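# Wheel loaded utility cart through door into yellow bay

## Task

Move the utility cart from this room, through the door that closes by itself, into the other room and park it in the yellow bay so that each of its four wheels lies fully inside the taped area without touching the tape. The case of copy paper has to rest in the cart's top tray with no part of it overhanging the tray's edges. Before ending, let the door swing fully shut. Either robot or both may do the work. At the end, release everything and back the robots away. A robot that topples or is left leaning fails the task, and the result only counts if it stays in place with no robot holding it.

## Robot and tools

Robots: r1 and r2 are identical Hello Robot Stretch 4 units. Each has an omni-wheel base, a lift running up a mast, an arm that telescopes straight forward, a three-joint wrist (yaw, pitch, roll) and a two-finger gripper. Each is roughly 1.6 m tall, and its base edge lies no more than 0.23 m from its base origin. Cameras per robot: r1_head_camera, r1_head_left_camera, r1_head_right_camera, r1_wrist_camera, and the same four names with r2.

Frames: the base frame sits on the floor below the base centre, with x ahead, y to the left and z up. hand_pose is reported in it and marks a point between the fingertips of the open gripper; with all wrist joints at 0 its axes match the base's. The printed hand position may be slightly wrong. The odometry frame is the base frame as it was when the scene began. Heading is positive counter-clockwise, from -3.142 to 3.142. Every robot reports in its own frames, so only images, lidar_m and wrist_depth_mm reveal where the two robots are relative to each other.

execute_actions: arguments are "actions", a list holding one action or nothing (empty just returns states and images), and optional "cameras", a list of camera names or "all" (omitted, null or ["all"] gives all; [] gives none). One action is an object with a key per robot, "r1" and/or "r2". Under each robot put "base", "joints" or both, plus optional "pace" and "contact_limits"; or put only {"end_of_arm": "enable_torque"} to re-power wrist or gripper motors that cut out.
- "base" holds exactly one relative move, measured from where the base last reported itself: {"translate_m": d} straight, forward positive, -2 to 2 m; {"strafe_m": d} sideways, left positive, -2 to 2 m; {"rotate_rad": d} turn in place, counter-clockwise positive, -3.2 to 3.2 rad.
- "joints" holds absolute targets by name: lift_m 0 to 1.2 m; arm_m 0 to 0.55 m (extension); wrist_yaw_rad -1.134 to 4.276 (0 ahead, positive left, 3.14 stowed back, above 3.4 the arm may block it); wrist_pitch_rad -1.117 to 4.259 (0 level, 1.57 pointing down); wrist_roll_rad -1.117 to 4.259 (0 fingers level, positive clockwise as seen from behind); gripper_m -0.038 to 0.141 m fingertip gap (below 0 the tips squeeze each other). Done tolerances: ±0.004 for lift, arm and gripper, ±0.02 for yaw and roll, ±0.05 for pitch.
- "pace": "slow", "default", "fast" or "max" (base up to 0.1/0.3/0.4/0.6 m/s and 1/2/3/4 rad/s). With lift_m above 0.2 the base is capped further, down to 0.3 m/s and 1 rad/s at 1.2.
- "contact_limits": {"arm_m": v}, v from 0 (gentlest) to 0.75 (firmest), 0.5 if omitted; the arm stops when it pushes harder.
All motions in an action start together; each action lasts at most 15 s. An over-range joint target is clipped and flagged; any other bad value or unknown key rejects the whole call and nothing moves. Anything left out of an action may still be pushing toward its earlier target without the status showing it. Once a result reports a stop, the remaining execute_actions, wait and finished_scene calls in that same reply are skipped.

wait: {"seconds": 0 to 10}; commands nothing, the world keeps running, and it returns the same state and images.
zoom_image: {"camera": name, "region": [x0, y0, x1, y1]} in pixels of that camera's last full image, origin top-left, at most 504 by 504.
finished_scene: {"scene": n} ends the current scene permanently; the goal must already hold and keep holding.

Result lines: base_status and joint_status tell how each motion ended: "done" (for the base, the wheels turned the full amount, slip included), "off_target" (stopped short, may still push), "contact_stop_at_<key>" (blocked; that part goes slack, a slack lift can sag and slack wheels can coast), "limit_stop_at_<name>", "time_out", "torque_fault". "limit_stop_at_tilt" means a lean beyond 6 degrees; lift, arm and wheels go slack until the lean eases. "limit_stop_at_own_body" means a joint was about to hit the robot itself; back it away. It is likely with pitch below -0.2 and roll below -0.4 or above 4. on_its_own covers what the call did not command; there "held at" is the target held, not the position. A slack part holds again when next commanded. base_odometry counts wheel turns only; if turned_by_wheels and turned_by_imu differ by over about 0.1 rad, the base bumped or slipped. base_tilt (degrees, forward and right positive) carries a fixed offset of up to 1.5. motor_effort is percent of maximum, positive toward higher joint values, peak in brackets; for wheel_0, wheel_1 and wheel_2 positive turns the base right. lidar_m: 12 ranges in metres, 30-degree sectors, 1st straight ahead then counter-clockwise (4th left, 7th behind, 10th right); "-" means nothing seen or closer than 0.25 m; it sees from about 0.15 m up, sees the other robot, misses clear objects and thin legs. wrist_depth_mm: a 7x7 grid from top left of median depths, 100 to 2000 mm, "-" if unreadable.

Gripping: command a gap smaller than the object; a smaller value squeezes harder and pulls the object inward. Only a clear shift in gripper_m effort (at commands of 0 or more) shows a grip. Stuck fingertips: raise the lift. A wrist motor straining at full effort, e.g. gripper pressed by a base move or over about 2 kg held level, cuts out ("torque_fault") until enable_torque.

At scene start, lift_m 0.4 with wrist_yaw_rad 0 in one action unfolds the wrist.

Avoid: robots pressing on each other (once bases touch, even millimetres more is a hard press that can end the run; no state line reports robot contact); turning or driving with over 1 kg held and arm_m above 0.2, especially at fast paces; strong steady pushes or pulls, worse with the gripper high or a high contact limit; two robots sharing a load, since their travel can differ by about 3 cm per metre and tip one; drops, slams and hard hits. Loose objects may be nudged occasionally. The world keeps moving while you think, and base commands count from the last reported position.

Calibration: each camera has intrinsics K, distortion D and T_world_to_cam mapping the carrying robot's base frame to the camera frame (OpenCV convention, metres); head and wrist cameras are pinhole plus radial, head side cameras fisheye. Expect small errors, larger for the wrist camera when the arm is extended.

Each tool is called after ">>>" as a command line: name --argument value for each argument, lists and objects as JSON in quotes; but a table of rows of numbers goes row by row, as --pt "numbers of a row", without its own name.

## Session

>>> execute_actions --actions '[]'

Scene clock: 0.00 s.
r1.base_odometry: x=+0.000 y=+0.000 heading=+0.000 (m, m, rad; r1's odometry frame)
r1.turned_by_wheels: +0.000 (rad since the last result)
r1.turned_by_imu: +0.000 (rad since the last result)
r1.base_tilt: forward=-0.9 right=-1.3 (deg)
r1.lidar_m: 0.89 0.73 0.72 0.91 1.60 2.48 2.97 1.07 0.94 2.40 3.26 1.49
r1.base_status: not commanded
r1.joint_positions: lift_m=+0.133 arm_m=+0.000 wrist_yaw_rad=+3.223 wrist_pitch_rad=-0.012 wrist_roll_rad=-0.004 gripper_m=+0.057
r1.joint_status: not commanded
r1.motor_effort: lift_m=+18 arm_m=-1 wrist_yaw_rad=+1 wrist_pitch_rad=-9 wrist_roll_rad=-1 gripper_m=-2 wheel_0=+0 wheel_1=+0 wheel_2=+0 (%)
r1.hand_pose: x=-0.1241 y=+0.0636 z=+0.3147 quat_wxyz=(-0.041, +0.006, -0.002, +0.999) (m; r1's base frame)
r1.wrist_depth_mm: - - 140 - - - - / - - 138 - - - - / - 107 137 - - - - / - 123 140 - - - - / 190 - - - - - - / 211 1336 200 1397 216 1430 1430 / 215 798 866 156 831 931 917
r2.base_odometry: x=+0.000 y=+0.000 heading=+0.000 (m, m, rad; r2's odometry frame)
r2.turned_by_wheels: +0.000 (rad since the last result)
r2.turned_by_imu: +0.000 (rad since the last result)
r2.base_tilt: forward=+0.2 right=-0.2 (deg)
r2.lidar_m: 2.14 1.71 1.50 1.48 1.77 2.62 2.63 1.41 1.33 4.15 2.44 2.11
r2.base_status: not commanded
r2.joint_positions: lift_m=+0.244 arm_m=+0.001 wrist_yaw_rad=+3.059 wrist_pitch_rad=-0.006 wrist_roll_rad=-0.010 gripper_m=+0.057
r2.joint_status: not commanded
r2.motor_effort: lift_m=+18 arm_m=+0 wrist_yaw_rad=+2 wrist_pitch_rad=-7 wrist_roll_rad=+0 gripper_m=-2 wheel_0=+0 wheel_1=+0 wheel_2=+1 (%)
r2.hand_pose: x=-0.1079 y=+0.1110 z=+0.4244 quat_wxyz=(+0.041, +0.003, -0.005, +0.999) (m; r2's base frame)
r2.wrist_depth_mm: 139 142 - - - - - / - 143 - - - - - / 108 144 285 - - - - / 124 147 - - - - - / - - - - - - - / 1430 1430 198 1366 202 1308 1229 / 1025 960 991 109 1008 904 917
pictures: r1_head_camera, r1_head_left_camera, r1_head_right_camera, r1_wrist_camera, r2_head_camera, r2_head_left_camera, r2_head_right_camera, r2_wrist_camera
Images, in order (width x height): r1_head_camera 420x560, r1_head_left_camera 420x672, r1_head_right_camera 420x672, r1_wrist_camera 616x392, r2_head_camera 420x560, r2_head_left_camera 420x672, r2_head_right_camera 420x672, r2_wrist_camera 616x392.

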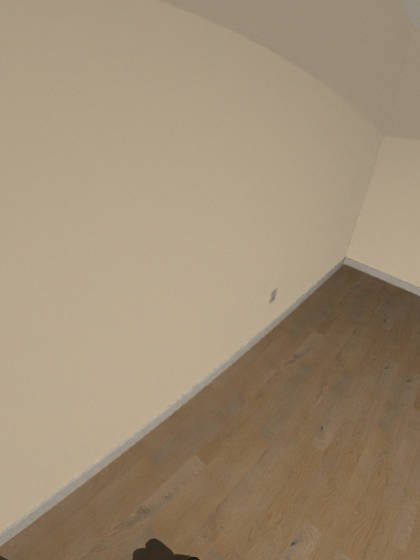

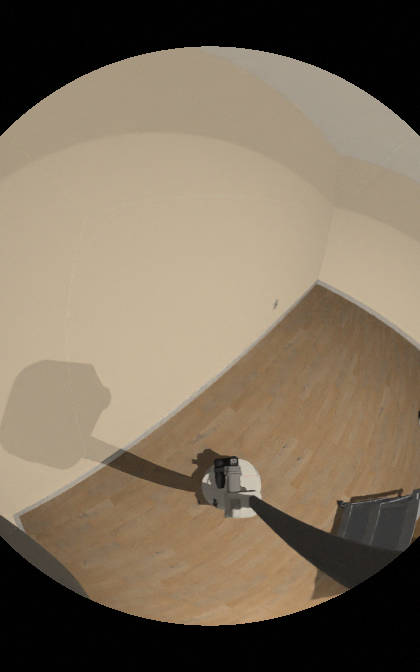

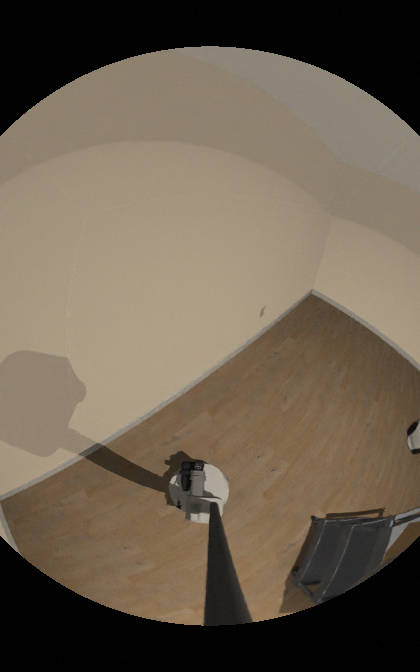

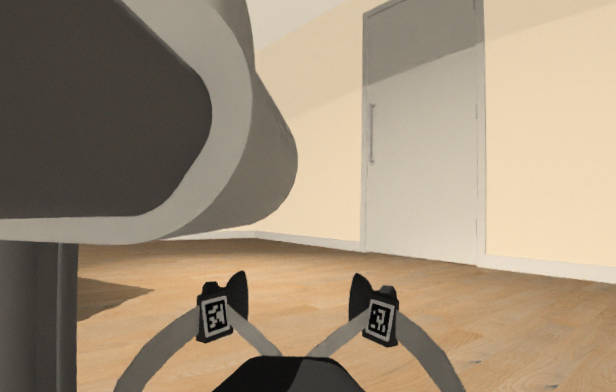

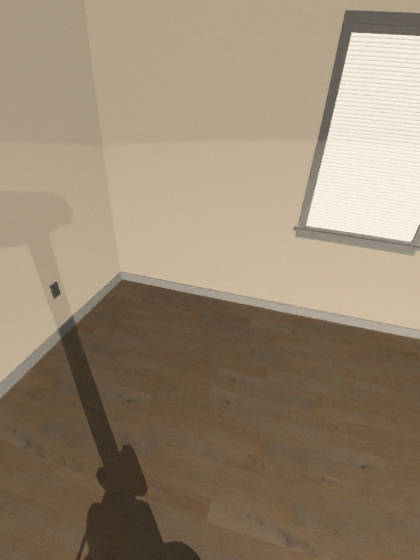

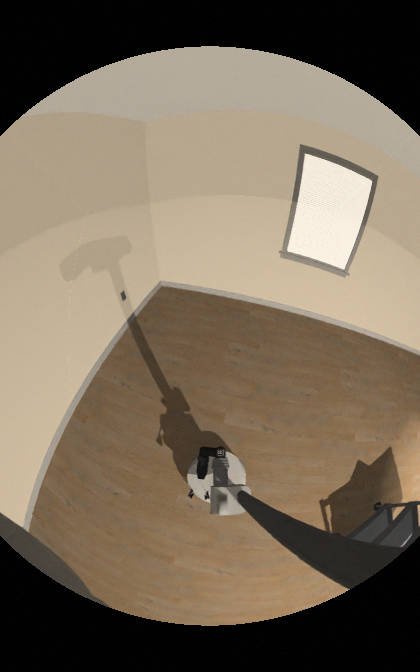

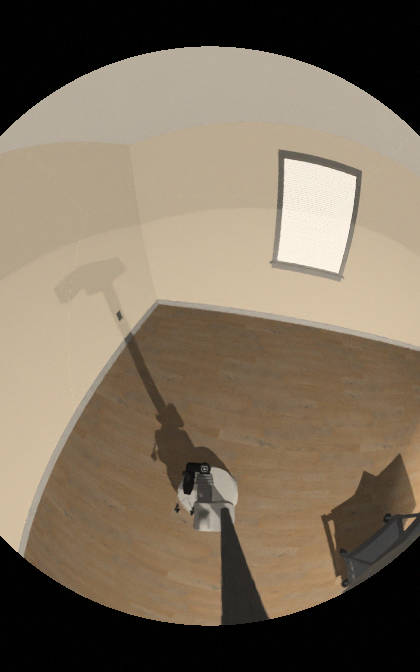

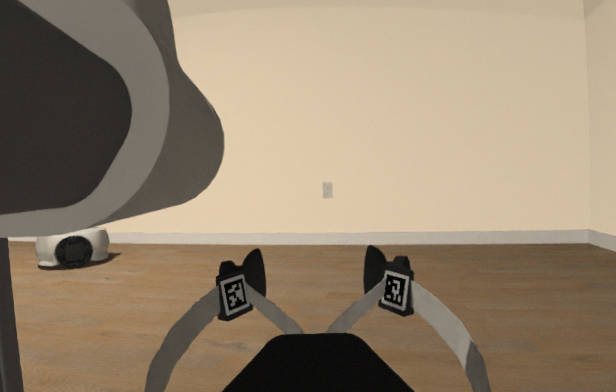

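>>> execute_actions --actions '[{"r1":{"base":{"rotate_rad":2.38},"joints":{"lift_m":0.7,"wrist_yaw_rad":0}},"r2":{"base":{"rotate_rad":-1.81},"joints":{"lift_m":0.7,"wrist_yaw_rad":0}}}]'

Scene clock: 5.50 s.
r1.base_odometry: x=+0.000 y=+0.000 heading=+2.380 (m, m, rad; r1's odometry frame)
r1.turned_by_wheels: +2.380 (rad since the last result)
r1.turned_by_imu: +2.411 (rad since the last result)
r1.base_tilt: forward=-0.9 right=-1.2 (deg)
r1.lidar_m: 2.49 2.64 3.73 0.98 0.95 2.45 2.69 1.09 0.78 0.74 0.79 1.16
r1.base_status: done
r1.joint_positions: lift_m=+0.700 arm_m=+0.000 wrist_yaw_rad=+0.000 wrist_pitch_rad=-0.012 wrist_roll_rad=-0.004 gripper_m=+0.057
r1.joint_status: all done
r1.motor_effort: lift_m=+20(21) arm_m=-1(1) wrist_yaw_rad=-1(6) wrist_pitch_rad=-9(9) wrist_roll_rad=-2(2) gripper_m=-3(4) wheel_0=-2(8) wheel_1=+1(5) wheel_2=+0(5) (%)
r1.hand_pose: x=+0.4591 y=-0.0873 z=+0.8816 quat_wxyz=(+1.000, -0.002, -0.006, +0.000) (m; r1's base frame)
r1.wrist_depth_mm: - - - - - 1661 1098 / - - - - - 1618 1078 / - - - - - 1618 1060 / - - - - - 1576 1098 / - - - - - 1661 1078 / - - 201 - 216 1618 1042 / - 1921 - 156 - 1499 1060
r2.base_odometry: x=+0.000 y=+0.000 heading=-1.809 (m, m, rad; r2's odometry frame)
r2.turned_by_wheels: -1.809 (rad since the last result)
r2.turned_by_imu: -1.824 (rad since the last result)
r2.base_tilt: forward=+0.2 right=-0.2 (deg)
r2.lidar_m: 1.69 2.88 2.14 2.12 2.00 1.54 1.47 1.60 2.27 2.62 2.38 1.29
r2.base_status: done
r2.joint_positions: lift_m=+0.700 arm_m=+0.001 wrist_yaw_rad=+0.000 wrist_pitch_rad=-0.006 wrist_roll_rad=-0.010 gripper_m=+0.057
r2.joint_status: all done
r2.motor_effort: lift_m=+22(24) arm_m=+0(0) wrist_yaw_rad=+2(4) wrist_pitch_rad=-6(8) wrist_roll_rad=-1(2) gripper_m=-2(5) wheel_0=+3(8) wheel_1=+1(8) wheel_2=+3(11) (%)
r2.hand_pose: x=+0.4608 y=-0.0873 z=+0.8796 quat_wxyz=(+1.000, -0.005, -0.003, +0.000) (m; r2's base frame)
r2.wrist_depth_mm: - - - - - - - / - - - - - - - / - - - - - 1138 - / - - - - - 1138 1060 / - - - - - 1708 - / - - 198 - 203 1098 1118 / 1983 1921 1921 109 1537 1182 1499
pictures: r1_head_camera, r1_head_left_camera, r1_head_right_camera, r1_wrist_camera, r2_head_camera, r2_head_left_camera, r2_head_right_camera, r2_wrist_camera
camera_calibration (this result's frames):
r1_wrist_camera: T_world_to_cam=[[0.00596008, -0.998752, 0.0495785, -0.132449], [0.0675124, -0.0490644, -0.996511, 0.917032], [0.997701, 0.00928645, 0.0671357, -0.292173], [0, 0, 0, 1]] pos_world=[0.230379, -0.084577, 0.940014]
r2_wrist_camera: T_world_to_cam=[[0.00179973, -0.999942, -0.010599, -0.0795676], [-0.0425457, 0.0105129, -0.999039, 0.945986], [0.999093, 0.00224895, -0.0425243, -0.190921], [0, 0, 0, 1]] pos_world=[0.231139, -0.0890787, 0.936115]
Images, in order (width x height): r1_head_camera 420x560, r1_head_left_camera 420x672, r1_head_right_camera 420x672, r1_wrist_camera 616x392, r2_head_camera 420x560, r2_head_left_camera 420x672, r2_head_right_camera 420x672, r2_wrist_camera 616x392.

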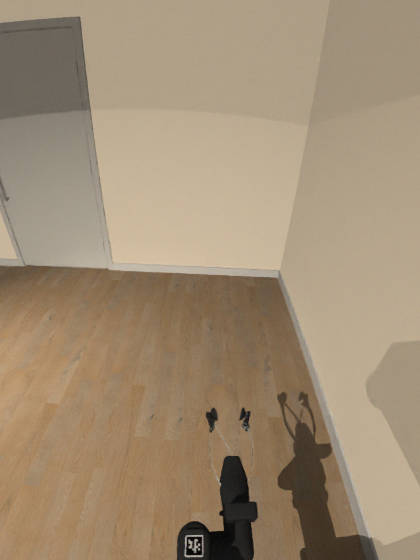

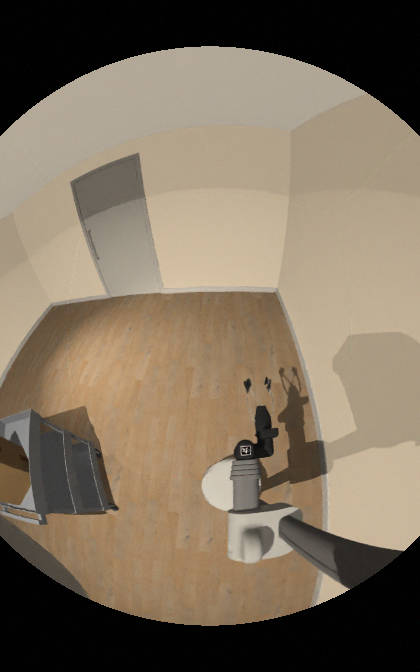

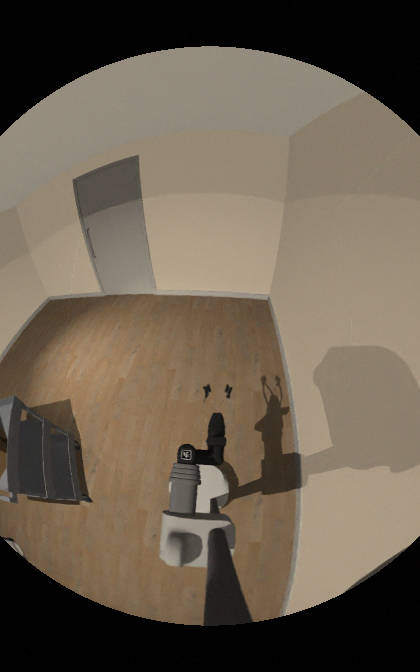

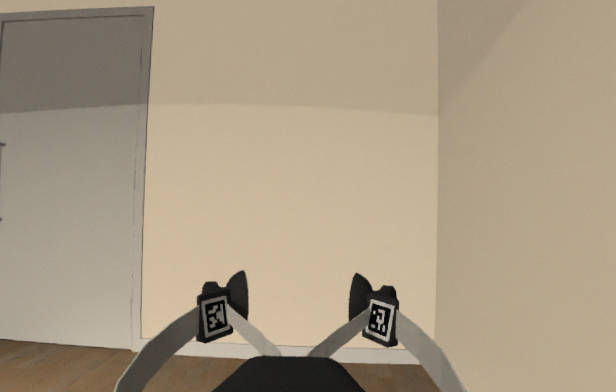

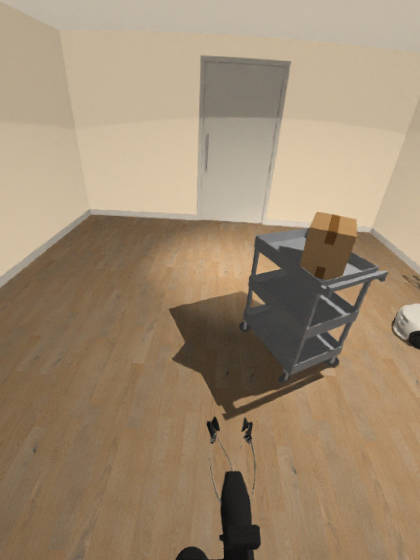

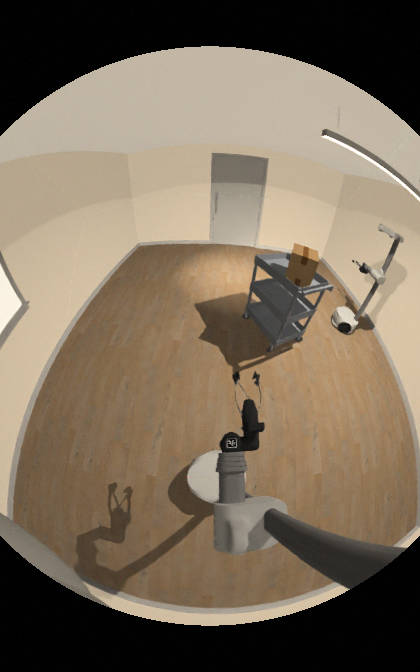

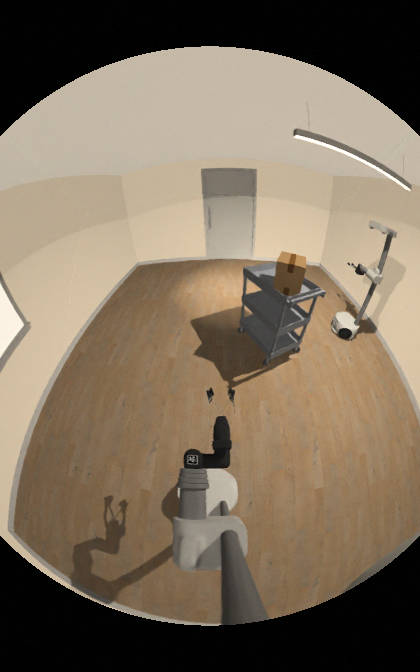

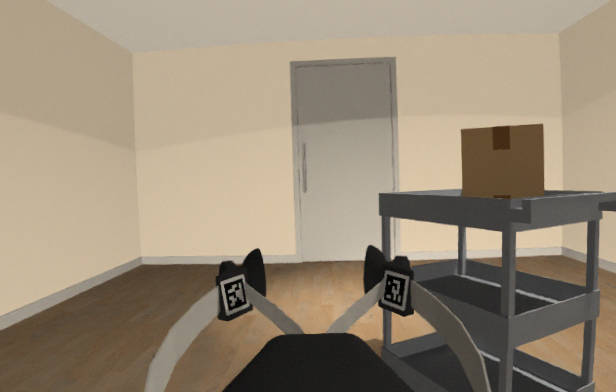

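>>> execute_actions --actions '[{"r1":{"base":{"rotate_rad":-0.045}},"r2":{"base":{"rotate_rad":0.36},"joints":{"wrist_roll_rad":1.57,"gripper_m":0.12}}}]' --cameras '[]'

>>> execute_actions --actions '[{"r1":{"base":{"translate_m":1.6},"pace":"fast","joints":{"gripper_m":0.12}},"r2":{"base":{"strafe_m":-1.16}}}]' --cameras '["r1_head_left_camera"]'

>>> execute_actions --actions '[{"r1":{"base":{"strafe_m":1.95},"pace":"fast","joints":{"lift_m":0.78}}}]' --cameras '["r1_head_camera","r1_wrist_camera","r2_head_camera","r2_wrist_camera"]'

Scene clock: 11.97 s.
r1.base_odometry: x=+0.000 y=+0.000 heading=+2.335 (m, m, rad; r1's odometry frame)
r1.turned_by_wheels: -0.045 (rad since the last result)
r1.turned_by_imu: -0.046 (rad since the last result)
r1.base_tilt: forward=-0.8 right=-1.2 (deg)
r1.lidar_m: 2.49 2.60 3.52 0.97 0.96 2.37 3.30 1.11 0.78 0.75 0.79 1.12
r1.base_status: done
r1.joint_positions: lift_m=+0.700 arm_m=+0.000 wrist_yaw_rad=+0.000 wrist_pitch_rad=-0.012 wrist_roll_rad=-0.004 gripper_m=+0.057
r1.joint_status: not commanded
r1.motor_effort: lift_m=+20(20) arm_m=-1(1) wrist_yaw_rad=+0(0) wrist_pitch_rad=-9(8) wrist_roll_rad=+1(2) gripper_m=-4(3) wheel_0=+2(5) wheel_1=-1(5) wheel_2=-1(8) (%)
r1.hand_pose: x=+0.4590 y=-0.0874 z=+0.8816 quat_wxyz=(+1.000, -0.002, -0.006, +0.000) (m; r1's base frame)
r1.wrist_depth_mm: - - - - - 1464 1008 / - - - - - 1430 1008 / - - - - - 1464 1008 / - - - - - 1430 991 / - - - - - 1464 946 / - - 200 - 215 1397 991 / - - - 157 - 1308 931
r2.base_odometry: x=+0.000 y=+0.000 heading=-1.450 (m, m, rad; r2's odometry frame)
r2.turned_by_wheels: +0.360 (rad since the last result)
r2.turned_by_imu: +0.360 (rad since the last result)
r2.base_tilt: forward=-0.1 right=-0.3 (deg)
r2.lidar_m: 3.44 2.28 2.11 2.16 1.61 1.48 1.52 1.97 2.63 2.68 1.31 1.42
r2.base_status: done
r2.joint_positions: lift_m=+0.700 arm_m=+0.001 wrist_yaw_rad=+0.000 wrist_pitch_rad=-0.006 wrist_roll_rad=+1.570 gripper_m=+0.120
r2.joint_status: all done
r2.motor_effort: lift_m=+22(22) arm_m=+0(0) wrist_yaw_rad=+3(0) wrist_pitch_rad=-6(8) wrist_roll_rad=+1(7) gripper_m=+1(1) wheel_0=-2(8) wheel_1=+0(7) wheel_2=-1(8) (%)
r2.hand_pose: x=+0.4608 y=-0.0874 z=+0.8796 quat_wxyz=(+0.708, +0.707, -0.002, +0.002) (m; r2's base frame)
r2.wrist_depth_mm: - - - - - 1756 1205 / - - - - - 1808 1229 / - - - - - 1863 1281 / - - - - - 1863 1281 / - - - - - 1756 1281 / - - - - - 1661 1308 / - - - 109 - 1756 1281
pictures: none
No camera images: the call's "cameras" was empty. Leave "cameras" out to get every camera's image.

Scene clock: 17.33 s.
r1.base_odometry: x=-1.107 y=+1.155 heading=+2.335 (m, m, rad; r1's odometry frame)
r1.turned_by_wheels: +0.000 (rad since the last result)
r1.turned_by_imu: +0.001 (rad since the last result)
r1.base_tilt: forward=-0.9 right=-1.3 (deg)
r1.lidar_m: 0.89 0.95 1.28 3.45 4.15 1.87 2.84 1.10 0.79 0.76 0.77 0.93
r1.base_status: done
r1.joint_positions: lift_m=+0.700 arm_m=+0.000 wrist_yaw_rad=+0.000 wrist_pitch_rad=-0.012 wrist_roll_rad=-0.004 gripper_m=+0.120
r1.joint_status: all done
r1.motor_effort: lift_m=+20(20) arm_m=-1(1) wrist_yaw_rad=+1(0) wrist_pitch_rad=-7(7) wrist_roll_rad=-2(0) gripper_m=-3(3) wheel_0=+2(8) wheel_1=+1(8) wheel_2=+2(12) (%)
r1.hand_pose: x=+0.4590 y=-0.0874 z=+0.8816 quat_wxyz=(+1.000, -0.002, -0.006, +0.000) (m; r1's base frame)
r1.wrist_depth_mm: 707 707 715 715 707 715 715 / 699 699 707 707 707 707 707 / 691 707 699 699 699 699 699 / 691 699 715 691 691 707 699 / 699 699 691 699 699 707 699 / 699 676 683 683 220 699 699 / 691 691 683 148 683 699 691
r2.base_odometry: x=-1.151 y=-0.140 heading=-1.449 (m, m, rad; r2's odometry frame)
r2.turned_by_wheels: +0.000 (rad since the last result)
r2.turned_by_imu: -0.004 (rad since the last result)
r2.base_tilt: forward=+0.1 right=-0.2 (deg)
r2.lidar_m: 0.83 3.45 3.16 3.14 2.11 1.95 2.00 1.69 1.56 1.60 2.02 0.90
r2.base_status: done
r2.joint_positions: lift_m=+0.700 arm_m=+0.001 wrist_yaw_rad=+0.000 wrist_pitch_rad=-0.006 wrist_roll_rad=+1.570 gripper_m=+0.120
r2.joint_status: not commanded
r2.motor_effort: lift_m=+21(21) arm_m=+0(0) wrist_yaw_rad=+2(1) wrist_pitch_rad=-7(7) wrist_roll_rad=+2(3) gripper_m=-1(1) wheel_0=+2(10) wheel_1=+2(10) wheel_2=+0(3) (%)
r2.hand_pose: x=+0.4608 y=-0.0874 z=+0.8796 quat_wxyz=(+0.708, +0.707, -0.002, +0.002) (m; r2's base frame)
r2.wrist_depth_mm: - - - - - 1756 1182 / - - - - - 1708 1160 / - - - 866 1281 691 946 / - - 842 759 1308 854 1008 / - - 741 715 - 676 1008 / - - 788 809 668 668 931 / - - - 109 - 1661 1281
pictures: r1_head_left_camera
Images, in order (width x height): r1_head_left_camera 420x672.

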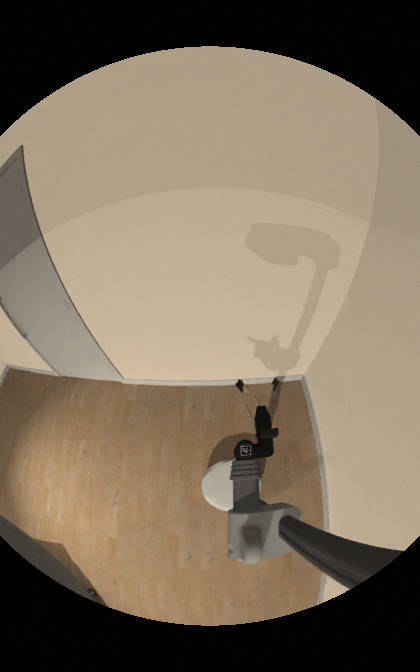

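Scene clock: 23.40 s.
r1.base_odometry: x=-2.515 y=-0.195 heading=+2.335 (m, m, rad; r1's odometry frame)
r1.turned_by_wheels: +0.000 (rad since the last result)
r1.turned_by_imu: +0.002 (rad since the last result)
r1.base_tilt: forward=-0.8 right=-1.2 (deg)
r1.lidar_m: 0.82 0.91 1.29 2.02 2.12 2.89 1.67 1.62 2.81 2.70 1.30 0.92
r1.base_status: done
r1.joint_positions: lift_m=+0.780 arm_m=+0.000 wrist_yaw_rad=+0.000 wrist_pitch_rad=-0.012 wrist_roll_rad=-0.004 gripper_m=+0.120
r1.joint_status: all done
r1.motor_effort: lift_m=+19(21) arm_m=-1(1) wrist_yaw_rad=+0(1) wrist_pitch_rad=-8(7) wrist_roll_rad=-2(2) gripper_m=-3(1) wheel_0=+1(11) wheel_1=-2(13) wheel_2=+0(1) (%)
r1.hand_pose: x=+0.4590 y=-0.0874 z=+0.9617 quat_wxyz=(+1.000, -0.002, -0.006, +0.000) (m; r1's base frame)
r1.wrist_depth_mm: 691 699 699 707 707 699 707 / 691 691 707 707 699 691 707 / 691 683 691 691 691 699 691 / 683 691 691 699 691 699 691 / 676 683 691 691 683 691 699 / 676 676 683 683 220 699 683 / 683 676 691 148 683 683 691
r2.base_odometry: x=-1.151 y=-0.140 heading=-1.449 (m, m, rad; r2's odometry frame)
r2.turned_by_wheels: +0.000 (rad since the last result)
r2.turned_by_imu: -0.002 (rad since the last result)
r2.base_tilt: forward=+0.1 right=-0.2 (deg)
r2.lidar_m: 0.82 3.43 3.16 3.14 2.11 1.96 1.99 1.70 1.56 1.58 2.03 0.89
r2.base_status: not commanded
r2.joint_positions: lift_m=+0.700 arm_m=+0.001 wrist_yaw_rad=+0.000 wrist_pitch_rad=-0.006 wrist_roll_rad=+1.570 gripper_m=+0.120
r2.joint_status: not commanded
r2.motor_effort: lift_m=+22(22) arm_m=+0(0) wrist_yaw_rad=+1(1) wrist_pitch_rad=-8(8) wrist_roll_rad=+3(3) gripper_m=-1(2) wheel_0=+1(2) wheel_1=+2(2) wheel_2=+0(0) (%)
r2.hand_pose: x=+0.4608 y=-0.0874 z=+0.8796 quat_wxyz=(+0.708, +0.707, -0.002, +0.002) (m; r2's base frame)
r2.wrist_depth_mm: - - - - - 1756 1229 / - - - - - 1661 1182 / - - - 866 1255 683 946 / - - 842 768 1281 866 1008 / - - 732 707 - 668 1025 / - - 798 798 668 668 946 / - - - 109 - 1661 1281
pictures: r1_head_camera, r1_wrist_camera, r2_head_camera, r2_wrist_camera
camera_calibration (this result's frames):
r1_wrist_camera: T_world_to_cam=[[0.00562226, -0.998754, 0.0495784, -0.13636], [0.0674958, -0.0490871, -0.996511, 0.996812], [0.997704, 0.00894898, 0.0671358, -0.297548], [0, 0, 0, 1]] pos_world=[0.230351, -0.0845972, 1.02007]
r2_wrist_camera: T_world_to_cam=[[0.00737284, 0.0188863, -0.999794, 0.87698], [-0.0485579, 0.998649, 0.0185066, 0.140086], [0.998793, 0.0484115, 0.00827996, -0.231413], [0, 0, 0, 1]] pos_world=[0.231471, -0.145257, 0.876123]
Images, in order (width x height): r1_head_camera 420x560, r1_wrist_camera 616x392, r2_head_camera 420x560, r2_wrist_camera 616x392.

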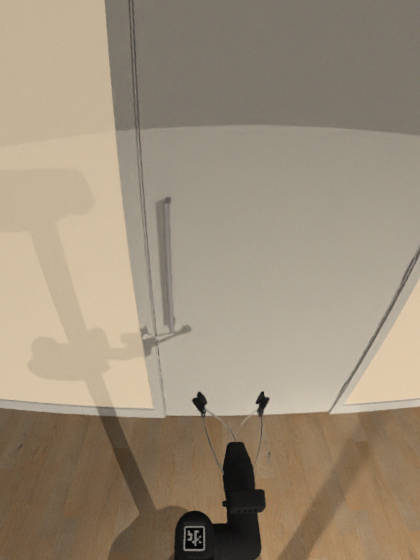

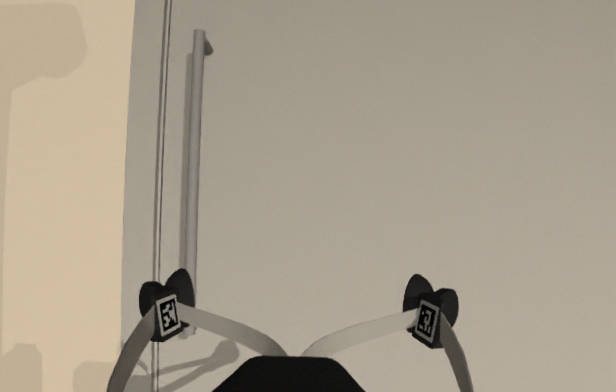

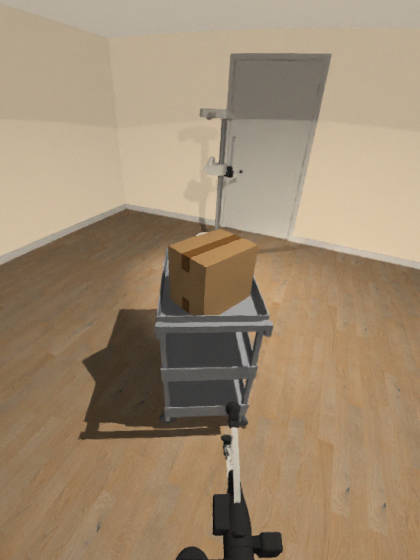

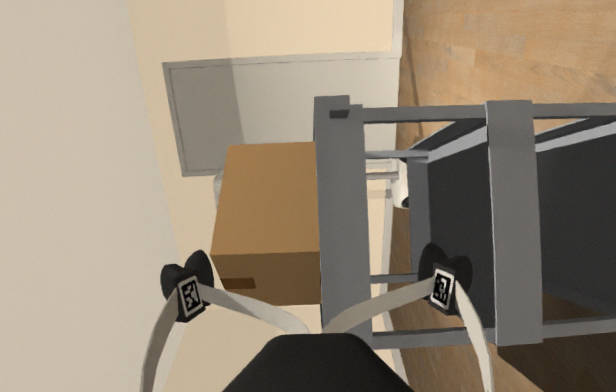

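>>> execute_actions --actions '[{"r1":{"base":{"strafe_m":0.185},"joints":{"arm_m":0.2,"lift_m":0.76}},"r2":{"base":{"translate_m":0.1},"joints":{"lift_m":0.665,"arm_m":0.15}}}]' --cameras '["r1_wrist_camera","r2_head_camera","r2_wrist_camera"]'

>>> zoom_image --camera "r2_head_camera" --region '[120,220,320,470]'

Scene clock: 28.07 s.
r1.base_odometry: x=-2.649 y=-0.323 heading=+2.335 (m, m, rad; r1's odometry frame)
r1.turned_by_wheels: +0.000 (rad since the last result)
r1.turned_by_imu: +0.000 (rad since the last result)
r1.base_tilt: forward=-0.9 right=-1.2 (deg)
r1.lidar_m: 0.85 0.93 1.29 1.85 1.91 2.61 - 1.70 2.98 2.87 1.30 0.93
r1.base_status: done
r1.joint_positions: lift_m=+0.760 arm_m=+0.199 wrist_yaw_rad=+0.000 wrist_pitch_rad=-0.012 wrist_roll_rad=-0.004 gripper_m=+0.120
r1.joint_status: all done
r1.motor_effort: lift_m=+15(18) arm_m=+5(9) wrist_yaw_rad=-1(1) wrist_pitch_rad=-8(10) wrist_roll_rad=+0(3) gripper_m=-3(1) wheel_0=+0(9) wheel_1=-1(9) wheel_2=+0(3) (%)
r1.hand_pose: x=+0.6584 y=-0.0874 z=+0.9420 quat_wxyz=(+1.000, -0.002, -0.006, +0.000) (m; r1's base frame)
r1.wrist_depth_mm: 488 488 492 492 492 492 496 / 484 488 496 492 488 492 492 / 484 484 469 488 484 496 492 / 488 480 477 484 488 488 492 / 484 480 473 477 488 484 488 / 480 480 469 484 220 480 480 / 480 477 466 148 477 484 484
r2.base_odometry: x=-1.139 y=-0.239 heading=-1.449 (m, m, rad; r2's odometry frame)
r2.turned_by_wheels: +0.000 (rad since the last result)
r2.turned_by_imu: -0.002 (rad since the last result)
r2.base_tilt: forward=+0.1 right=-0.2 (deg)
r2.lidar_m: 0.73 3.41 3.11 3.19 2.20 2.05 2.08 1.71 1.60 1.64 2.09 0.78
r2.base_status: done
r2.joint_positions: lift_m=+0.665 arm_m=+0.149 wrist_yaw_rad=+0.000 wrist_pitch_rad=-0.006 wrist_roll_rad=+1.570 gripper_m=+0.120
r2.joint_status: all done
r2.motor_effort: lift_m=+14(21) arm_m=+8(9) wrist_yaw_rad=-1(3) wrist_pitch_rad=-7(7) wrist_roll_rad=+1(2) gripper_m=-2(3) wheel_0=+3(7) wheel_1=+1(5) wheel_2=-2(11) (%)
r2.hand_pose: x=+0.6080 y=-0.0874 z=+0.8452 quat_wxyz=(+0.708, +0.707, -0.002, +0.002) (m; r2's base frame)
r2.wrist_depth_mm: - - - - - 1661 1160 / - - - 436 - 621 436 / - - 640 436 - 741 496 / - - 559 433 - 778 500 / - - 496 433 - 732 549 / - - 462 430 427 683 554 / - - - 109 - 699 549
pictures: r1_wrist_camera, r2_head_camera, r2_wrist_camera
camera_calibration (this result's frames):
r1_wrist_camera: T_world_to_cam=[[0.00582474, -0.998753, 0.0495786, -0.136579], [0.067579, -0.0490729, -0.996506, 0.963688], [0.997697, 0.00915486, 0.0672089, -0.495171], [0, 0, 0, 1]] pos_world=[0.429701, -0.0845849, 1.00037]
r2_wrist_camera: T_world_to_cam=[[0.00743759, 0.0189785, -0.999792, 0.841481], [-0.0487083, 0.99864, 0.0185942, 0.147844], [0.998785, 0.0485599, 0.00835189, -0.378186], [0, 0, 0, 1]] pos_world=[0.37867, -0.145248, 0.841716]
Images, in order (width x height): r1_wrist_camera 616x392, r2_head_camera 420x560, r2_wrist_camera 616x392.

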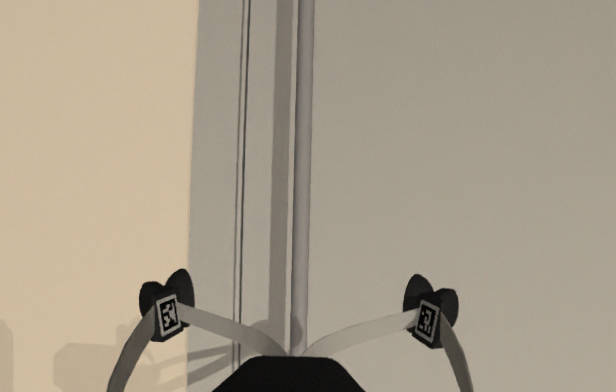

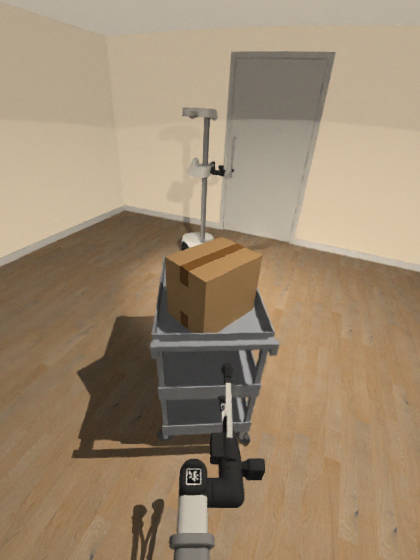

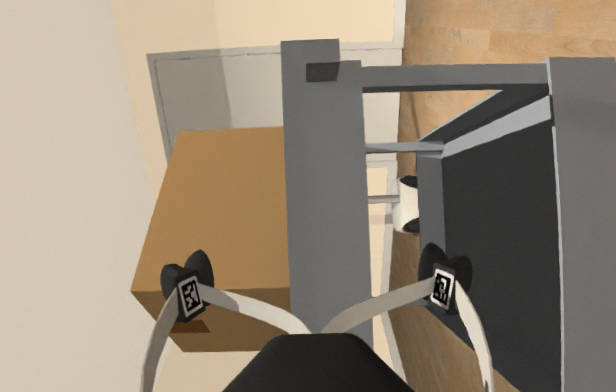

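Region (120, 220, 320, 470) of r2_head_camera's 420x560 image, scaled by 2.016, with more detail than that image has; it fills the left 403 columns of this view, and the rest is white.

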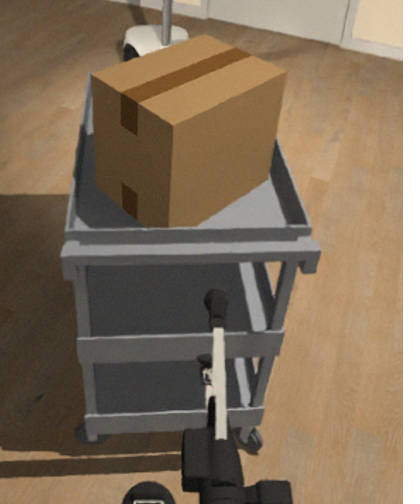

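>>> execute_actions --actions '[{"r1":{"base":{"translate_m":0.2}},"r2":{"base":{"strafe_m":0.035},"joints":{"lift_m":0.68,"arm_m":0.29}}}]' --cameras '[]'

>>> execute_actions --actions '[{"r1":{"joints":{"gripper_m":-0.02}},"r2":{"joints":{"gripper_m":-0.01}}}]' --cameras '["r1_wrist_camera","r1_head_camera","r2_head_camera","r2_wrist_camera"]'

Scene clock: 32.97 s.
r1.base_odometry: x=-2.787 y=-0.178 heading=+2.335 (m, m, rad; r1's odometry frame)
r1.turned_by_wheels: +0.000 (rad since the last result)
r1.turned_by_imu: +0.000 (rad since the last result)
r1.base_tilt: forward=-0.9 right=-1.2 (deg)
r1.lidar_m: 0.62 0.72 1.01 1.84 1.95 2.61 - 1.90 3.01 2.79 1.01 0.71
r1.base_status: done
r1.joint_positions: lift_m=+0.760 arm_m=+0.199 wrist_yaw_rad=+0.000 wrist_pitch_rad=-0.012 wrist_roll_rad=-0.004 gripper_m=+0.120
r1.joint_status: not commanded
r1.motor_effort: lift_m=+16(16) arm_m=+6(6) wrist_yaw_rad=+0(0) wrist_pitch_rad=-9(8) wrist_roll_rad=-2(1) gripper_m=-1(3) wheel_0=+2(7) wheel_1=+0(6) wheel_2=-1(11) (%)
r1.hand_pose: x=+0.6584 y=-0.0874 z=+0.9420 quat_wxyz=(+1.000, -0.002, -0.006, +0.000) (m; r1's base frame)
r1.wrist_depth_mm: 286 272 287 287 287 287 289 / 286 272 287 286 287 287 286 / 285 271 285 283 286 285 286 / 282 268 285 283 283 283 285 / 278 270 282 282 283 282 282 / 279 267 283 281 220 282 283 / 278 265 279 148 281 281 281
r2.base_odometry: x=-1.105 y=-0.235 heading=-1.449 (m, m, rad; r2's odometry frame)
r2.turned_by_wheels: +0.000 (rad since the last result)
r2.turned_by_imu: -0.002 (rad since the last result)
r2.base_tilt: forward=+0.1 right=-0.3 (deg)
r2.lidar_m: 0.72 3.34 3.09 3.16 2.17 2.03 2.10 1.77 1.64 1.68 2.14 0.78
r2.base_status: done
r2.joint_positions: lift_m=+0.680 arm_m=+0.289 wrist_yaw_rad=+0.000 wrist_pitch_rad=-0.006 wrist_roll_rad=+1.570 gripper_m=+0.120
r2.joint_status: all done
r2.motor_effort: lift_m=+22(21) arm_m=+8(8) wrist_yaw_rad=+0(1) wrist_pitch_rad=-5(6) wrist_roll_rad=+2(2) gripper_m=+0(1) wheel_0=-1(11) wheel_1=+0(7) wheel_2=+0(1) (%)
r2.hand_pose: x=+0.7480 y=-0.0874 z=+0.8597 quat_wxyz=(+0.708, +0.707, -0.002, +0.002) (m; r2's base frame)
r2.wrist_depth_mm: - - - 294 294 1708 1160 / - - - 293 291 1661 539 / - - 449 291 291 798 549 / - 404 389 231 291 809 549 / - 347 343 230 289 759 554 / - 325 324 228 286 715 574 / - - 433 109 286 1756 535
pictures: none
No camera images: the call's "cameras" was empty. Leave "cameras" out to get every camera's image.

Scene clock: 35.17 s.
r1.base_odometry: x=-2.787 y=-0.178 heading=+2.335 (m, m, rad; r1's odometry frame)
r1.turned_by_wheels: +0.000 (rad since the last result)
r1.turned_by_imu: +0.000 (rad since the last result)
r1.base_tilt: forward=-0.9 right=-1.2 (deg)
r1.lidar_m: 0.63 0.71 1.02 1.84 1.92 2.62 - 1.91 2.98 2.79 1.01 0.72
r1.base_status: not commanded
r1.joint_positions: lift_m=+0.760 arm_m=+0.199 wrist_yaw_rad=+0.003 wrist_pitch_rad=-0.012 wrist_roll_rad=-0.004 gripper_m=-0.019
r1.joint_status: all done
r1.motor_effort: lift_m=+16(16) arm_m=+4(6) wrist_yaw_rad=-8(10) wrist_pitch_rad=-8(8) wrist_roll_rad=-1(2) gripper_m=-19(18) wheel_0=+2(2) wheel_1=+0(0) wheel_2=-1(1) (%)
r1.hand_pose: x=+0.6589 y=-0.0866 z=+0.9420 quat_wxyz=(+1.000, -0.002, -0.006, +0.001) (m; r1's base frame)
r1.wrist_depth_mm: 286 273 281 283 282 283 282 / 286 272 281 281 279 282 281 / 283 272 279 279 279 279 282 / 282 270 276 277 277 279 279 / 282 268 276 276 277 278 278 / 279 265 190 206 276 277 278 / 279 156 272 206 273 273 276
r2.base_odometry: x=-1.105 y=-0.235 heading=-1.449 (m, m, rad; r2's odometry frame)
r2.turned_by_wheels: +0.000 (rad since the last result)
r2.turned_by_imu: -0.001 (rad since the last result)
r2.base_tilt: forward=+0.1 right=-0.2 (deg)
r2.lidar_m: 0.72 3.36 3.08 3.17 2.21 2.04 2.07 1.77 1.64 1.64 2.14 0.77
r2.base_status: not commanded
r2.joint_positions: lift_m=+0.680 arm_m=+0.289 wrist_yaw_rad=+0.003 wrist_pitch_rad=-0.005 wrist_roll_rad=+1.570 gripper_m=-0.009
r2.joint_status: all done
r2.motor_effort: lift_m=+22(22) arm_m=+5(8) wrist_yaw_rad=-8(7) wrist_pitch_rad=-11(10) wrist_roll_rad=+1(2) gripper_m=-20(21) wheel_0=-1(2) wheel_1=+0(0) wheel_2=+0(1) (%)
r2.hand_pose: x=+0.7488 y=-0.0866 z=+0.8594 quat_wxyz=(+0.707, +0.707, -0.001, +0.003) (m; r2's base frame)
r2.wrist_depth_mm: - - - 285 285 1708 1138 / - - - 285 285 1499 535 / - 469 439 283 285 798 544 / - 387 382 224 283 809 554 / - 340 340 223 282 820 554 / - 329 189 221 189 715 569 / - - 430 109 281 634 530
pictures: r1_head_camera, r1_wrist_camera, r2_head_camera, r2_wrist_camera
camera_calibration (this result's frames):
r1_wrist_camera: T_world_to_cam=[[0.00838137, -0.998735, 0.0495789, -0.137528], [0.0677046, -0.0489, -0.996506, 0.963612], [0.99767, 0.0117088, 0.0672091, -0.495474], [0, 0, 0, 1]] pos_world=[0.430232, -0.0844315, 1.00036]
r2_wrist_camera: T_world_to_cam=[[0.00641104, 0.0190049, -0.999799, 0.855304], [-0.0513753, 0.998505, 0.0186509, 0.1556], [0.998659, 0.0512454, 0.00737784, -0.517783], [0, 0, 0, 1]] pos_world=[0.519599, -0.145088, 0.85605]
Images, in order (width x height): r1_head_camera 420x560, r1_wrist_camera 616x392, r2_head_camera 420x560, r2_wrist_camera 616x392.

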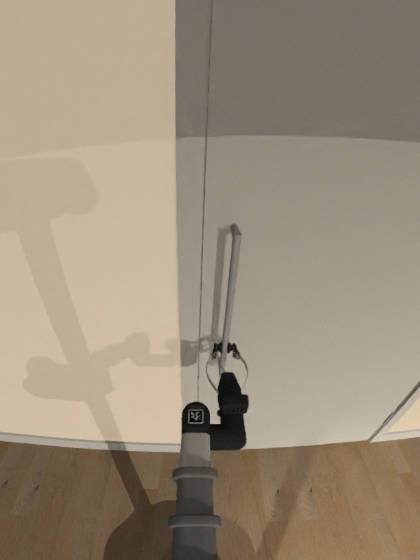

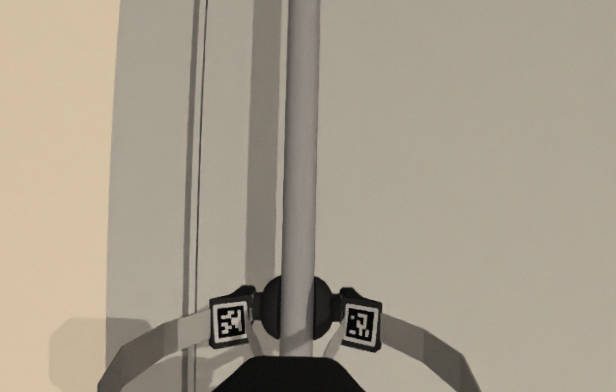

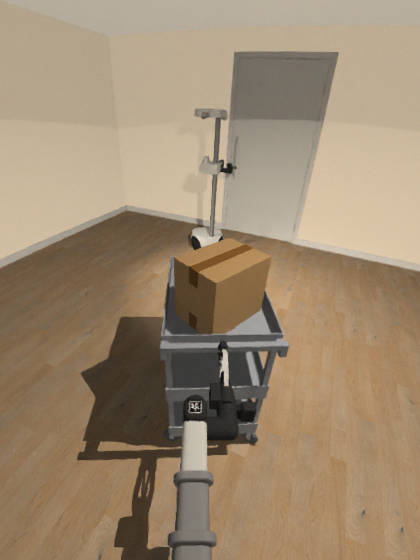

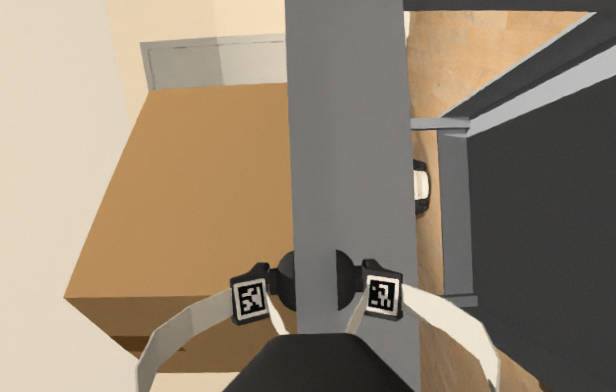

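>>> execute_actions --actions '[{"r1":{"base":{"translate_m":-0.15},"pace":"slow","joints":{"gripper_m":-0.035}},"r2":{"base":{"strafe_m":0.08},"pace":"slow","joints":{"gripper_m":-0.03}}}]' --cameras '["r1_wrist_camera","r1_head_right_camera","r2_head_camera"]'

Scene clock: 43.57 s.
r1.base_odometry: x=-2.683 y=-0.286 heading=+2.333 (m, m, rad; r1's odometry frame)
r1.turned_by_wheels: -0.002 (rad since the last result)
r1.turned_by_imu: -0.003 (rad since the last result)
r1.base_tilt: forward=-0.8 right=-1.2 (deg)
r1.lidar_m: 0.62 0.84 1.22 1.83 1.95 2.61 - 1.75 3.05 2.89 1.14 0.71
r1.base_status: done
r1.joint_positions: lift_m=+0.760 arm_m=+0.199 wrist_yaw_rad=-0.013 wrist_pitch_rad=-0.012 wrist_roll_rad=-0.004 gripper_m=-0.034
r1.joint_status: all done
r1.on_its_own: wrist_yaw_rad is at rest, and its effort (+37) is outside its rest range (-13 to +13)
r1.motor_effort: lift_m=+16(16) arm_m=+3(4) wrist_yaw_rad=+37(36) wrist_pitch_rad=-10(9) wrist_roll_rad=-1(1) gripper_m=-21(23) wheel_0=-14(15) wheel_1=-6(6) wheel_2=-2(9) (%)
r1.hand_pose: x=+0.6576 y=-0.0910 z=+0.9419 quat_wxyz=(+1.000, -0.002, -0.006, -0.006) (m; r1's base frame)
r1.wrist_depth_mm: 433 433 264 268 287 306 322 / 424 433 264 267 285 303 317 / 427 433 260 266 287 304 319 / 430 430 259 265 285 301 317 / 427 430 258 264 285 300 315 / 421 424 252 202 211 298 314 / 421 421 253 200 278 223 312
r2.base_odometry: x=-1.025 y=-0.225 heading=-1.450 (m, m, rad; r2's odometry frame)
r2.turned_by_wheels: -0.001 (rad since the last result)
r2.turned_by_imu: -0.004 (rad since the last result)
r2.base_tilt: forward=+0.0 right=-0.1 (deg)
r2.lidar_m: 0.72 3.30 3.02 3.10 2.16 1.99 2.04 1.85 1.70 1.74 2.21 0.76
r2.base_status: done
r2.joint_positions: lift_m=+0.680 arm_m=+0.289 wrist_yaw_rad=-0.007 wrist_pitch_rad=-0.005 wrist_roll_rad=+1.570 gripper_m=-0.029
r2.joint_status: all done
r2.on_its_own: wrist_yaw_rad is at rest, and its effort (+22) is outside its rest range (-13 to +13)
r2.motor_effort: lift_m=+21(22) arm_m=+4(5) wrist_yaw_rad=+22(31) wrist_pitch_rad=-9(9) wrist_roll_rad=+3(3) gripper_m=-21(25) wheel_0=-9(12) wheel_1=-1(2) wheel_2=-3(3) (%)
r2.hand_pose: x=+0.7479 y=-0.0895 z=+0.8593 quat_wxyz=(+0.708, +0.707, -0.004, -0.001) (m; r2's base frame)
r2.wrist_depth_mm: - - - 209 267 1708 496 / - - 466 268 270 750 549 / - 421 407 272 272 798 539 / - 366 364 214 273 809 549 / - 330 329 216 276 809 559 / - 324 187 218 185 668 569 / - - 496 109 282 1618 525
pictures: r1_head_right_camera, r1_wrist_camera, r2_head_camera
camera_calibration (this result's frames):
r1_wrist_camera: T_world_to_cam=[[-0.00688801, -0.998747, 0.0495757, -0.131871], [0.0666774, -0.0499253, -0.996525, 0.964005], [0.997751, -0.00355849, 0.0669378, -0.495311], [0, 0, 0, 1]] pos_world=[0.429011, -0.0853402, 1.00035]
Images, in order (width x height): r1_head_right_camera 420x672, r1_wrist_camera 616x392, r2_head_camera 420x560.

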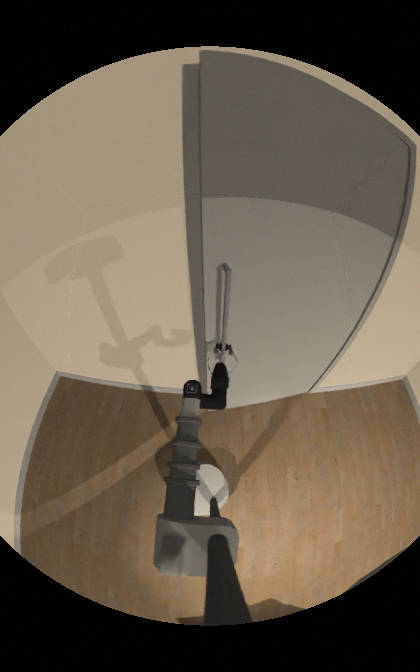

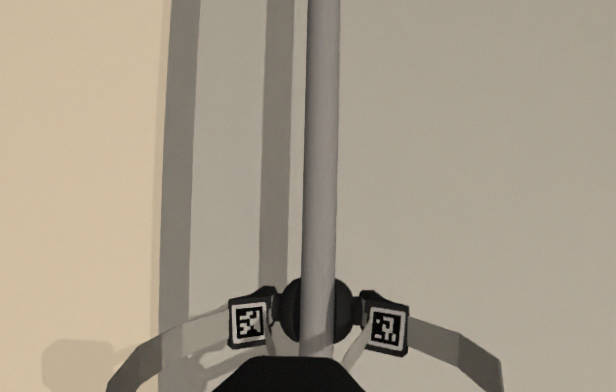

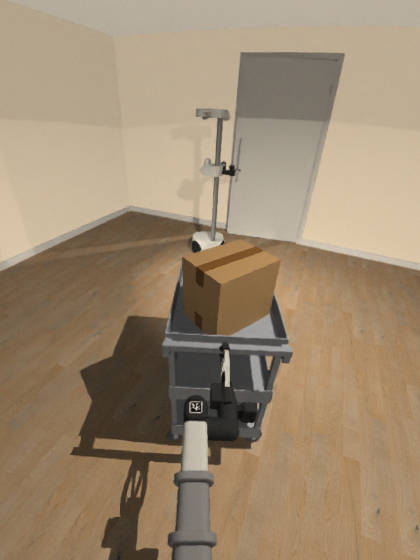

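>>> execute_actions --actions '[{"r1":{"base":{"strafe_m":-0.1},"pace":"slow","joints":{"arm_m":0.02}},"r2":{"base":{"strafe_m":-0.09},"pace":"slow","joints":{"arm_m":0.1}}}]' --cameras '["r1_head_right_camera","r2_head_camera"]'

Scene clock: 53.80 s.
r1.base_odometry: x=-2.611 y=-0.217 heading=+2.335 (m, m, rad; r1's odometry frame)
r1.turned_by_wheels: +0.001 (rad since the last result)
r1.turned_by_imu: +0.002 (rad since the last result)
r1.base_tilt: forward=-0.9 right=-1.3 (deg)
r1.lidar_m: 0.45 0.88 1.19 1.94 2.02 2.78 - 1.93 2.93 2.79 1.12 0.54
r1.base_status: done
r1.joint_positions: lift_m=+0.760 arm_m=+0.021 wrist_yaw_rad=+0.009 wrist_pitch_rad=-0.011 wrist_roll_rad=-0.004 gripper_m=-0.035
r1.joint_status: all done
r1.on_its_own: wrist_yaw_rad is at rest, and its effort (-25) is outside its rest range (-13 to +13)
r1.motor_effort: lift_m=+15(16) arm_m=-6(12) wrist_yaw_rad=-25(76) wrist_pitch_rad=-10(10) wrist_roll_rad=-1(0) gripper_m=-16(21) wheel_0=+8(20) wheel_1=+3(11) wheel_2=+6(11) (%)
r1.hand_pose: x=+0.4812 y=-0.0847 z=+0.9417 quat_wxyz=(+1.000, -0.002, -0.006, +0.005) (m; r1's base frame)
r1.wrist_depth_mm: 621 621 249 263 300 338 375 / 615 627 250 272 301 336 370 / 621 609 248 271 300 334 370 / 621 621 247 268 297 334 370 / 609 609 247 270 297 330 368 / 609 615 199 193 297 329 368 / 609 154 239 187 286 329 366
r2.base_odometry: x=-1.115 y=-0.236 heading=-1.451 (m, m, rad; r2's odometry frame)
r2.turned_by_wheels: +0.000 (rad since the last result)
r2.turned_by_imu: -0.002 (rad since the last result)
r2.base_tilt: forward=+0.0 right=-0.2 (deg)
r2.lidar_m: 0.51 3.35 3.09 3.17 2.22 2.03 2.06 1.77 1.62 1.66 2.12 0.57
r2.base_status: done
r2.joint_positions: lift_m=+0.680 arm_m=+0.102 wrist_yaw_rad=-0.003 wrist_pitch_rad=-0.004 wrist_roll_rad=+1.570 gripper_m=-0.029
r2.joint_status: all done
r2.motor_effort: lift_m=+22(22) arm_m=-10(12) wrist_yaw_rad=+8(28) wrist_pitch_rad=-11(12) wrist_roll_rad=+2(2) gripper_m=-20(23) wheel_0=-2(11) wheel_1=-4(9) wheel_2=+2(4) (%)
r2.hand_pose: x=+0.5609 y=-0.0882 z=+0.8591 quat_wxyz=(+0.708, +0.707, -0.002, +0.001) (m; r2's base frame)
r2.wrist_depth_mm: - - - 287 289 1576 778 / - - - 286 286 1661 521 / - 488 449 282 283 778 549 / - 392 387 222 282 809 549 / - 340 338 219 278 820 549 / - 314 185 217 185 707 569 / - 402 394 109 273 1756 554
pictures: r1_head_right_camera, r2_head_camera
Images, in order (width x height): r1_head_right_camera 420x672, r2_head_camera 420x560.

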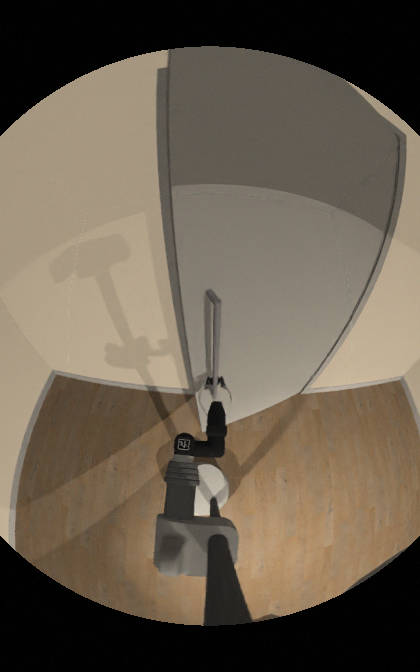

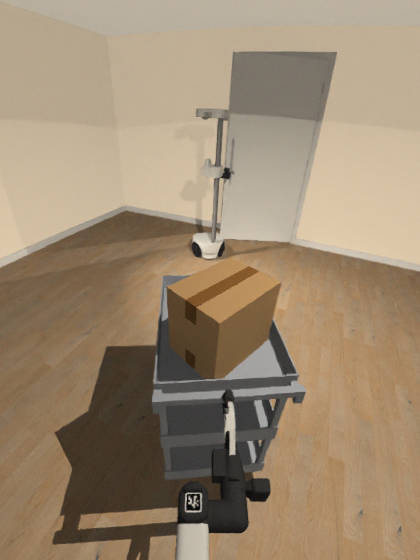

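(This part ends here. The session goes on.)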